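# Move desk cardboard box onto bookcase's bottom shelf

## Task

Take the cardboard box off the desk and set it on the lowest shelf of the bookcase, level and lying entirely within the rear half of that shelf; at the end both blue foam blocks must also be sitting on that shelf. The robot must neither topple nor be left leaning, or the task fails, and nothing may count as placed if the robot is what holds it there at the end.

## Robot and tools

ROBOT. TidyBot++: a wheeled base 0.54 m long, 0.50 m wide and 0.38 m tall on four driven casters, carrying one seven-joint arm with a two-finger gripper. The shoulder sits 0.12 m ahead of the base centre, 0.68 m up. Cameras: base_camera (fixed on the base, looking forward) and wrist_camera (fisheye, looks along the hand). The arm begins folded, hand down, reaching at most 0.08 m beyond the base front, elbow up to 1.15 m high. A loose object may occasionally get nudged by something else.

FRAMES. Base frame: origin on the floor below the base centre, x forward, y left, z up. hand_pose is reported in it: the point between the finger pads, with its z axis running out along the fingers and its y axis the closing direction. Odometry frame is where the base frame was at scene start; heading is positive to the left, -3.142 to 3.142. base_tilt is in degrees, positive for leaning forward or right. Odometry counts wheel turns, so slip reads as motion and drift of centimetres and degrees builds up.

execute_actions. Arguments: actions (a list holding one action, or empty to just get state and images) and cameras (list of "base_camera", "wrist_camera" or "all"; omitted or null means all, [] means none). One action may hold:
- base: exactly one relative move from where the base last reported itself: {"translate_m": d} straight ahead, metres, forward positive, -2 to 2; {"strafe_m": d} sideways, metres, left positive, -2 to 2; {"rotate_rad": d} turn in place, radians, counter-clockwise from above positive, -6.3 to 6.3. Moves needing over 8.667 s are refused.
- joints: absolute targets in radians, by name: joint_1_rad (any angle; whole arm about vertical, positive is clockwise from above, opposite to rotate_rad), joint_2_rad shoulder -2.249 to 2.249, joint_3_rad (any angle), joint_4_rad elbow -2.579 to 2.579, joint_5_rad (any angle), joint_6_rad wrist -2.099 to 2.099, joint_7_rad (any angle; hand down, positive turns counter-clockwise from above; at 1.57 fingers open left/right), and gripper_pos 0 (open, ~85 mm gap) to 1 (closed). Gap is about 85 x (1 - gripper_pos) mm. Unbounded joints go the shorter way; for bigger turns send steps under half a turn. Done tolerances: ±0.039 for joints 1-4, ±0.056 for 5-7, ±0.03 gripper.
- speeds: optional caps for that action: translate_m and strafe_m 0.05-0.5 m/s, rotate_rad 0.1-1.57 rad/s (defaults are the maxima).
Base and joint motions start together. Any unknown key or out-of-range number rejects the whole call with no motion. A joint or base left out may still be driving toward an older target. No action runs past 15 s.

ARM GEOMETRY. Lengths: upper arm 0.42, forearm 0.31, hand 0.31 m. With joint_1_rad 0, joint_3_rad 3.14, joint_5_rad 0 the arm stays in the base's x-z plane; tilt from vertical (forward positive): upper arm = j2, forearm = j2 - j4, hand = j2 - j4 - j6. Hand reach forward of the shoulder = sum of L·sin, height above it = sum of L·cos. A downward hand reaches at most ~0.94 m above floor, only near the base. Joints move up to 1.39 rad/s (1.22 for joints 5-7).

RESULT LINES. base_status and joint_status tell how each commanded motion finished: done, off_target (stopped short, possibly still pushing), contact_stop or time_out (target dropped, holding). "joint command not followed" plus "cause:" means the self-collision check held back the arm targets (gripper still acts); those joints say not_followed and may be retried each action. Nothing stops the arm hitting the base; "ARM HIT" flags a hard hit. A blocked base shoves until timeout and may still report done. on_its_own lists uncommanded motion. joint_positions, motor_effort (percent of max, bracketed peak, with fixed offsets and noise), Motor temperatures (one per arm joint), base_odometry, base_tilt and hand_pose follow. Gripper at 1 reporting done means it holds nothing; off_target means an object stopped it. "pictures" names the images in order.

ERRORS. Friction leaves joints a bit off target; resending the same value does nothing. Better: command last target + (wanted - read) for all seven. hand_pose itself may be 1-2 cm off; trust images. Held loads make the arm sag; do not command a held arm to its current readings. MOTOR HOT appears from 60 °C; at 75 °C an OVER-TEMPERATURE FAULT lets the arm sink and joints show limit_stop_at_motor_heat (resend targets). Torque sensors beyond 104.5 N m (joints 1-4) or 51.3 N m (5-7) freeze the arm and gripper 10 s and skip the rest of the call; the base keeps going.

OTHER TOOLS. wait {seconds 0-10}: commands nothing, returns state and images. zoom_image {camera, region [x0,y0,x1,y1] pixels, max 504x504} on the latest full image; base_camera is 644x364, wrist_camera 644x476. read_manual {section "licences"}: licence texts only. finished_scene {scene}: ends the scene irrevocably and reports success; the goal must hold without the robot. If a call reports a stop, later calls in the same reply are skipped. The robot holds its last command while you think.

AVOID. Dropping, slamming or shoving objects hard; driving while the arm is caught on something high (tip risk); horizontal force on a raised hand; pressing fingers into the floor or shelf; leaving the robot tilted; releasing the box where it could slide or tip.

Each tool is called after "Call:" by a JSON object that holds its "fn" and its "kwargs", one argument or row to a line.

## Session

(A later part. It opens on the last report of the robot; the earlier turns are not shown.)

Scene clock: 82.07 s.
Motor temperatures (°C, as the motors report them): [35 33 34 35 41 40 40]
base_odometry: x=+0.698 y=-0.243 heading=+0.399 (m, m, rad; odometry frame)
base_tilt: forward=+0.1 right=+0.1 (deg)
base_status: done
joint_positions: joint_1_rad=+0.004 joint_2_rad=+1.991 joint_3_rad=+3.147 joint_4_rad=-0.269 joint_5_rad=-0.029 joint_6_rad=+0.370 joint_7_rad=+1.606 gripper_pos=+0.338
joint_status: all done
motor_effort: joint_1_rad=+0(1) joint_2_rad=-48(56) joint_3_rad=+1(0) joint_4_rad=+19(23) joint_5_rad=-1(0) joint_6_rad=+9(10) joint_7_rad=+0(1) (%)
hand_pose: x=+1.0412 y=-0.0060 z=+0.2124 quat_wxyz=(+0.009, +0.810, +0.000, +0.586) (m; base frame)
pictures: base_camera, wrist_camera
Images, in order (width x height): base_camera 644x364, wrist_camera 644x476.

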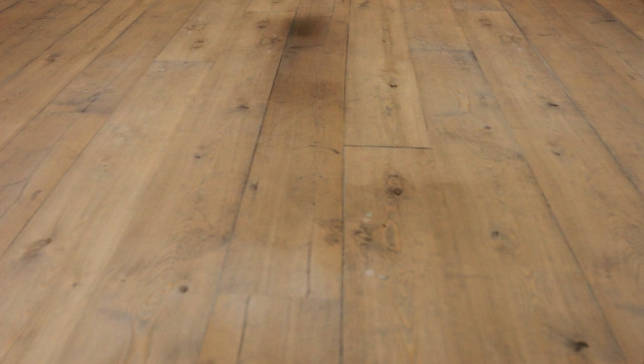

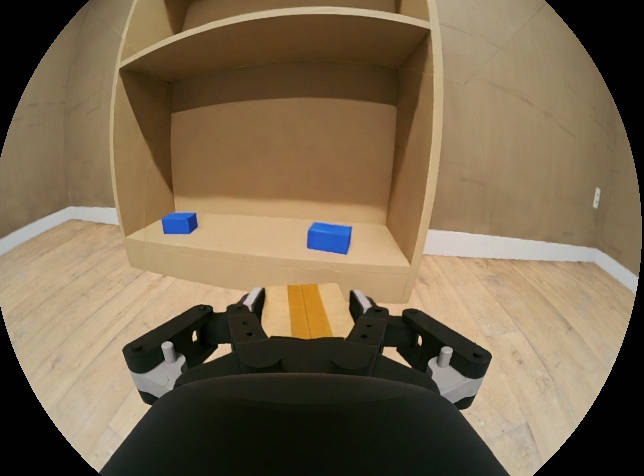

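Call:
{"fn": "execute_actions", "kwargs": {
  "actions": [
    {"base":{"rotate_rad":-0.08}}
  ],
  "cameras": []
}}

Call:
{"fn": "execute_actions", "kwargs": {
  "actions": [
    {"base":{"strafe_m":0.24}}
  ],
  "cameras": ["wrist_camera"]
}}

Scene clock: 84.50 s.
Motor temperatures (°C, as the motors report them): [35 33 34 35 41 40 40]
base_odometry: x=+0.698 y=-0.243 heading=+0.319 (m, m, rad; odometry frame)
base_tilt: forward=+0.1 right=+0.1 (deg)
base_status: done
joint_positions: joint_1_rad=+0.004 joint_2_rad=+1.991 joint_3_rad=+3.147 joint_4_rad=-0.269 joint_5_rad=-0.029 joint_6_rad=+0.370 joint_7_rad=+1.606 gripper_pos=+0.338
joint_status: not commanded
motor_effort: joint_1_rad=+1(7) joint_2_rad=-49(49) joint_3_rad=+1(0) joint_4_rad=+19(19) joint_5_rad=+0(0) joint_6_rad=+10(9) joint_7_rad=+0(0) (%)
hand_pose: x=+1.0412 y=-0.0060 z=+0.2124 quat_wxyz=(+0.009, +0.810, +0.000, +0.586) (m; base frame)
pictures: none
No camera images: the call's "cameras" was empty. Leave "cameras" out to get every camera's image.

Scene clock: 86.47 s.
Motor temperatures (°C, as the motors report them): [35 33 34 36 41 40 40]
base_odometry: x=+0.623 y=-0.015 heading=+0.319 (m, m, rad; odometry frame)
base_tilt: forward=+0.1 right=+0.1 (deg)
base_status: done
joint_positions: joint_1_rad=-0.008 joint_2_rad=+1.992 joint_3_rad=+3.147 joint_4_rad=-0.269 joint_5_rad=-0.029 joint_6_rad=+0.371 joint_7_rad=+1.606 gripper_pos=+0.338
joint_status: not commanded
motor_effort: joint_1_rad=+1(5) joint_2_rad=-49(50) joint_3_rad=+1(0) joint_4_rad=+19(19) joint_5_rad=-1(1) joint_6_rad=+9(10) joint_7_rad=+0(0) (%)
hand_pose: x=+1.0411 y=+0.0051 z=+0.2122 quat_wxyz=(+0.005, +0.811, +0.005, +0.586) (m; base frame)
pictures: wrist_camera
Images, in order (width x height): wrist_camera 644x476.

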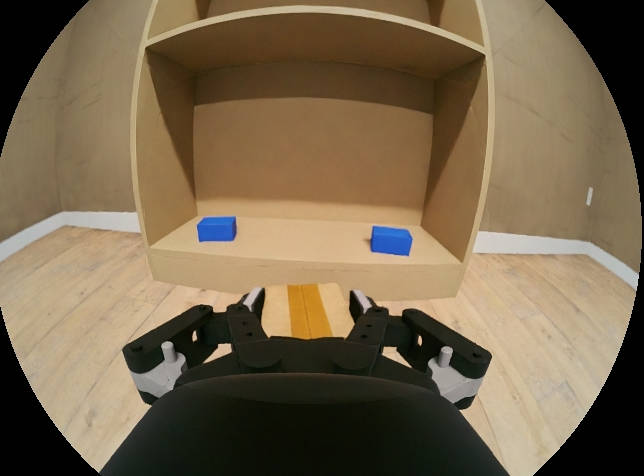

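Call:
{"fn": "execute_actions", "kwargs": {
  "actions": [
    {"base":{"translate_m":0.48},"speeds":{"translate_m":0.15},"joints":{"joint_6_rad":0.46}}
  ]
}}

Scene clock: 91.30 s.
Motor temperatures (°C, as the motors report them): [35 34 34 36 41 40 40]
base_odometry: x=+1.079 y=+0.136 heading=+0.320 (m, m, rad; odometry frame)
base_tilt: forward=+0.1 right=+0.1 (deg)
base_status: done
joint_positions: joint_1_rad=-0.008 joint_2_rad=+1.998 joint_3_rad=+3.147 joint_4_rad=-0.268 joint_5_rad=-0.029 joint_6_rad=+0.434 joint_7_rad=+1.606 gripper_pos=+0.338
joint_status: all done
motor_effort: joint_1_rad=+1(3) joint_2_rad=-49(52) joint_3_rad=+1(1) joint_4_rad=+19(20) joint_5_rad=+0(0) joint_6_rad=+10(10) joint_7_rad=+0(0) (%)
hand_pose: x=+1.0439 y=+0.0045 z=+0.2255 quat_wxyz=(+0.006, +0.793, +0.005, +0.609) (m; base frame)
pictures: base_camera, wrist_camera
Images, in order (width x height): base_camera 644x364, wrist_camera 644x476.

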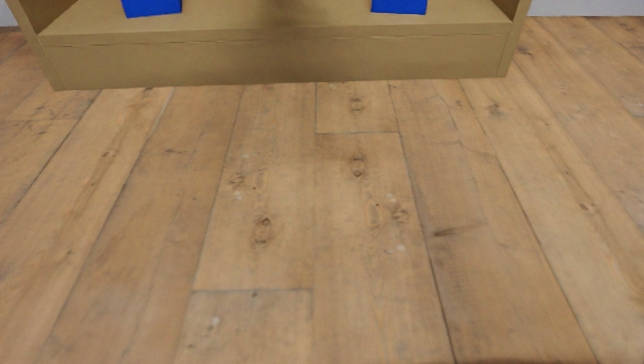

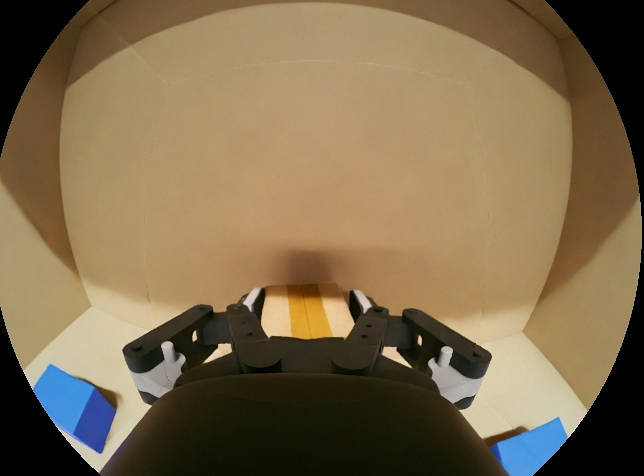

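Call:
{"fn": "execute_actions", "kwargs": {
  "actions": [
    {"joints":{"joint_2_rad":2.085,"joint_6_rad":0.55}}
  ]
}}

Scene clock: 93.10 s.
Motor temperatures (°C, as the motors report them): [35 34 34 36 41 40 40]
base_odometry: x=+1.079 y=+0.136 heading=+0.320 (m, m, rad; odometry frame)
base_tilt: forward=+0.1 right=+0.1 (deg)
base_status: not commanded
joint_positions: joint_1_rad=-0.008 joint_2_rad=+2.094 joint_3_rad=+3.147 joint_4_rad=-0.264 joint_5_rad=-0.029 joint_6_rad=+0.521 joint_7_rad=+1.606 gripper_pos=+0.338
joint_status: all done
motor_effort: joint_1_rad=+1(0) joint_2_rad=-46(51) joint_3_rad=+1(1) joint_4_rad=+18(20) joint_5_rad=+0(0) joint_6_rad=+10(12) joint_7_rad=-1(0) (%)
hand_pose: x=+1.0059 y=+0.0036 z=+0.1673 quat_wxyz=(+0.007, +0.795, +0.005, +0.607) (m; base frame)
pictures: base_camera, wrist_camera
Images, in order (width x height): base_camera 644x364, wrist_camera 644x476.

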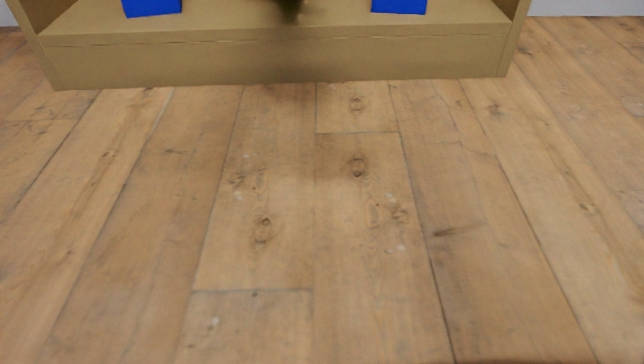

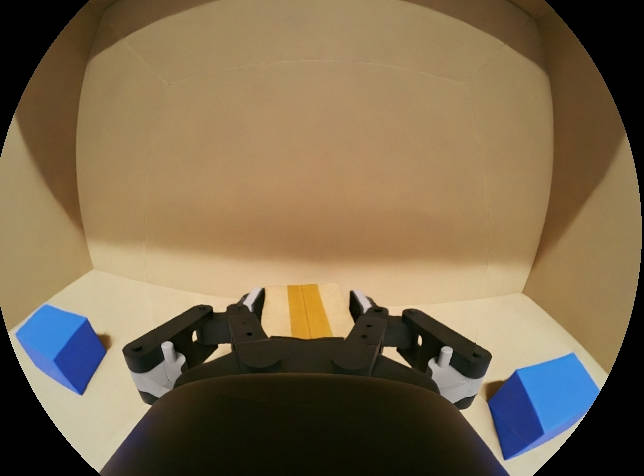

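Call:
{"fn": "execute_actions", "kwargs": {
  "actions": [
    {"joints":{"joint_2_rad":2.115,"joint_6_rad":0.58},"base":{"translate_m":0.05},"speeds":{"translate_m":0.05}}
  ],
  "cameras": []
}}

Call:
{"fn": "execute_actions", "kwargs": {
  "actions": [
    {"joints":{"gripper_pos":0}}
  ],
  "cameras": []
}}

Call:
{"fn": "execute_actions", "kwargs": {
  "actions": [
    {"base":{"translate_m":-0.15},"speeds":{"translate_m":0.1}}
  ]
}}

Scene clock: 95.13 s.
Motor temperatures (°C, as the motors report them): [35 34 34 36 41 40 40]
base_odometry: x=+1.126 y=+0.152 heading=+0.320 (m, m, rad; odometry frame)
base_tilt: forward=+0.1 right=+0.1 (deg)
base_status: done
joint_positions: joint_1_rad=-0.007 joint_2_rad=+2.109 joint_3_rad=+3.147 joint_4_rad=-0.264 joint_5_rad=-0.029 joint_6_rad=+0.550 joint_7_rad=+1.606 gripper_pos=+0.338
joint_status: all done
motor_effort: joint_1_rad=+1(4) joint_2_rad=-46(48) joint_3_rad=+1(1) joint_4_rad=+18(19) joint_5_rad=-1(1) joint_6_rad=+9(11) joint_7_rad=+0(0) (%)
hand_pose: x=+1.0001 y=+0.0025 z=+0.1623 quat_wxyz=(+0.008, +0.790, +0.004, +0.613) (m; base frame)
pictures: none
No camera images: the call's "cameras" was empty. Leave "cameras" out to get every camera's image.

Scene clock: 96.23 s.
Motor temperatures (°C, as the motors report them): [35 34 34 36 41 40 40]
base_odometry: x=+1.126 y=+0.152 heading=+0.320 (m, m, rad; odometry frame)
base_tilt: forward=+0.1 right=+0.1 (deg)
base_status: not commanded
joint_positions: joint_1_rad=-0.007 joint_2_rad=+2.109 joint_3_rad=+3.147 joint_4_rad=-0.264 joint_5_rad=-0.029 joint_6_rad=+0.555 joint_7_rad=+1.606 gripper_pos=+0.000
joint_status: all done
motor_effort: joint_1_rad=+1(1) joint_2_rad=-44(46) joint_3_rad=+1(1) joint_4_rad=+16(18) joint_5_rad=-1(0) joint_6_rad=+9(9) joint_7_rad=+0(0) (%)
hand_pose: x=+1.0006 y=+0.0025 z=+0.1639 quat_wxyz=(+0.008, +0.789, +0.004, +0.614) (m; base frame)
pictures: none
No camera images: the call's "cameras" was empty. Leave "cameras" out to get every camera's image.

Scene clock: 98.27 s.
Motor temperatures (°C, as the motors report them): [35 34 34 36 41 40 40]
base_odometry: x=+0.984 y=+0.105 heading=+0.320 (m, m, rad; odometry frame)
base_tilt: forward=+0.1 right=+0.1 (deg)
base_status: done
joint_positions: joint_1_rad=-0.006 joint_2_rad=+2.110 joint_3_rad=+3.147 joint_4_rad=-0.262 joint_5_rad=-0.029 joint_6_rad=+0.555 joint_7_rad=+1.606 gripper_pos=+0.000
joint_status: not commanded
motor_effort: joint_1_rad=+1(4) joint_2_rad=-45(46) joint_3_rad=+1(1) joint_4_rad=+17(17) joint_5_rad=-1(0) joint_6_rad=+9(9) joint_7_rad=+1(0) (%)
hand_pose: x=+1.0007 y=+0.0018 z=+0.1641 quat_wxyz=(+0.008, +0.789, +0.004, +0.615) (m; base frame)
pictures: base_camera, wrist_camera
Images, in order (width x height): base_camera 644x364, wrist_camera 644x476.

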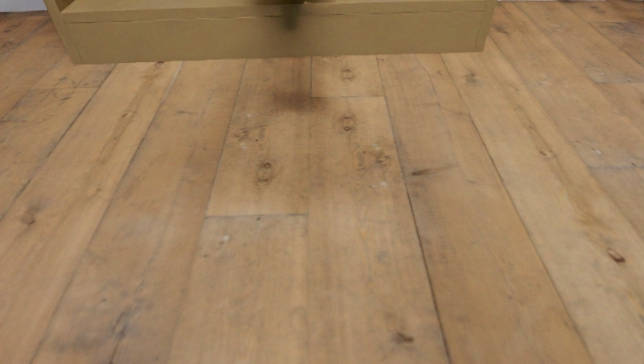

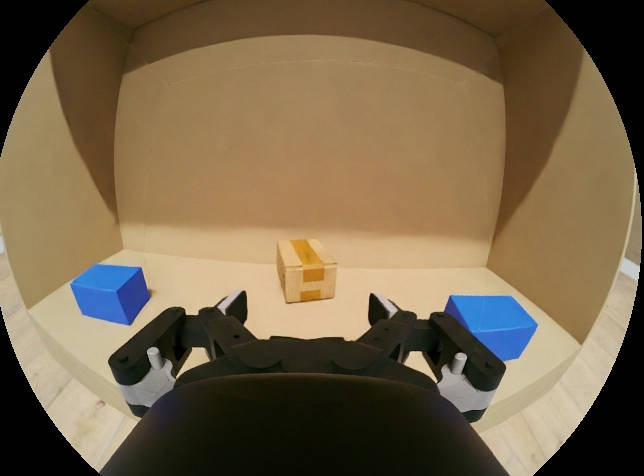

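Call:
{"fn": "execute_actions", "kwargs": {
  "actions": [
    {"base":{"translate_m":0.16},"speeds":{"translate_m":0.06},"joints":{"gripper_pos":1}}
  ],
  "cameras": []
}}

Call:
{"fn": "execute_actions", "kwargs": {
  "actions": [
    {"base":{"translate_m":-0.3}}
  ]
}}

Scene clock: 102.07 s.
Motor temperatures (°C, as the motors report them): [35 34 34 36 41 40 40]
base_odometry: x=+1.135 y=+0.156 heading=+0.321 (m, m, rad; odometry frame)
base_tilt: forward=+0.1 right=+0.1 (deg)
base_status: done
joint_positions: joint_1_rad=-0.006 joint_2_rad=+2.110 joint_3_rad=+3.147 joint_4_rad=-0.261 joint_5_rad=-0.029 joint_6_rad=+0.561 joint_7_rad=+1.606 gripper_pos=+0.999
joint_status: all done
motor_effort: joint_1_rad=+1(5) joint_2_rad=-45(47) joint_3_rad=+1(0) joint_4_rad=+17(18) joint_5_rad=+0(1) joint_6_rad=+8(8) joint_7_rad=-1(0) (%)
hand_pose: x=+1.0012 y=+0.0015 z=+0.1662 quat_wxyz=(+0.008, +0.787, +0.004, +0.618) (m; base frame)
pictures: none
No camera images: the call's "cameras" was empty. Leave "cameras" out to get every camera's image.

Scene clock: 104.10 s.
Motor temperatures (°C, as the motors report them): [35 34 34 36 41 40 40]
base_odometry: x=+0.850 y=+0.062 heading=+0.321 (m, m, rad; odometry frame)
base_tilt: forward=+0.1 right=+0.1 (deg)
base_status: done
joint_positions: joint_1_rad=-0.004 joint_2_rad=+2.115 joint_3_rad=+3.147 joint_4_rad=-0.259 joint_5_rad=-0.029 joint_6_rad=+0.561 joint_7_rad=+1.606 gripper_pos=+0.999
joint_status: not commanded
motor_effort: joint_1_rad=+1(3) joint_2_rad=-44(47) joint_3_rad=+1(1) joint_4_rad=+17(18) joint_5_rad=+0(0) joint_6_rad=+9(10) joint_7_rad=-1(0) (%)
hand_pose: x=+0.9995 y=-0.0002 z=+0.1633 quat_wxyz=(+0.009, +0.787, +0.003, +0.617) (m; base frame)
pictures: base_camera, wrist_camera
Images, in order (width x height): base_camera 644x364, wrist_camera 644x476.

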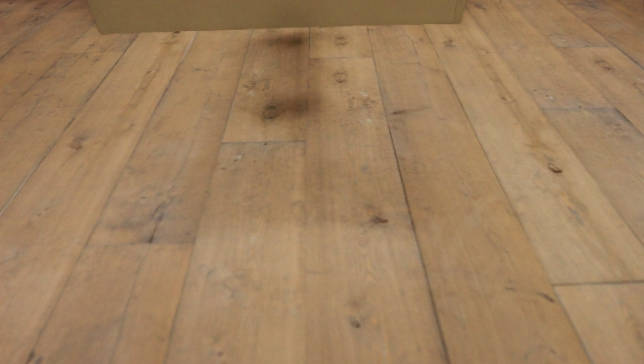

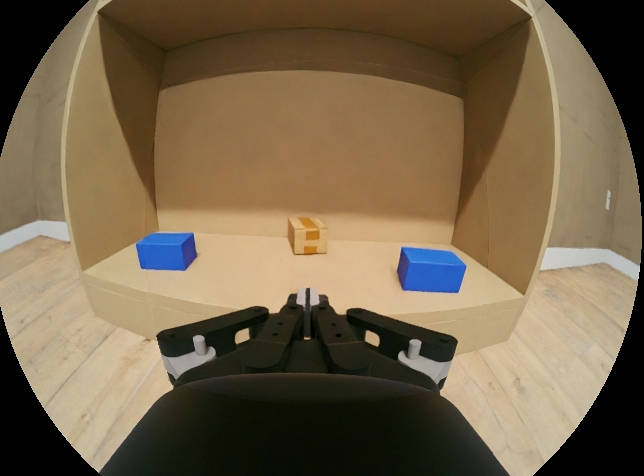

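Looks to be in the back half.

Call:
{"fn": "finished_scene", "kwargs": {
  "scene": 1
}}

The scene is finished: the task was done.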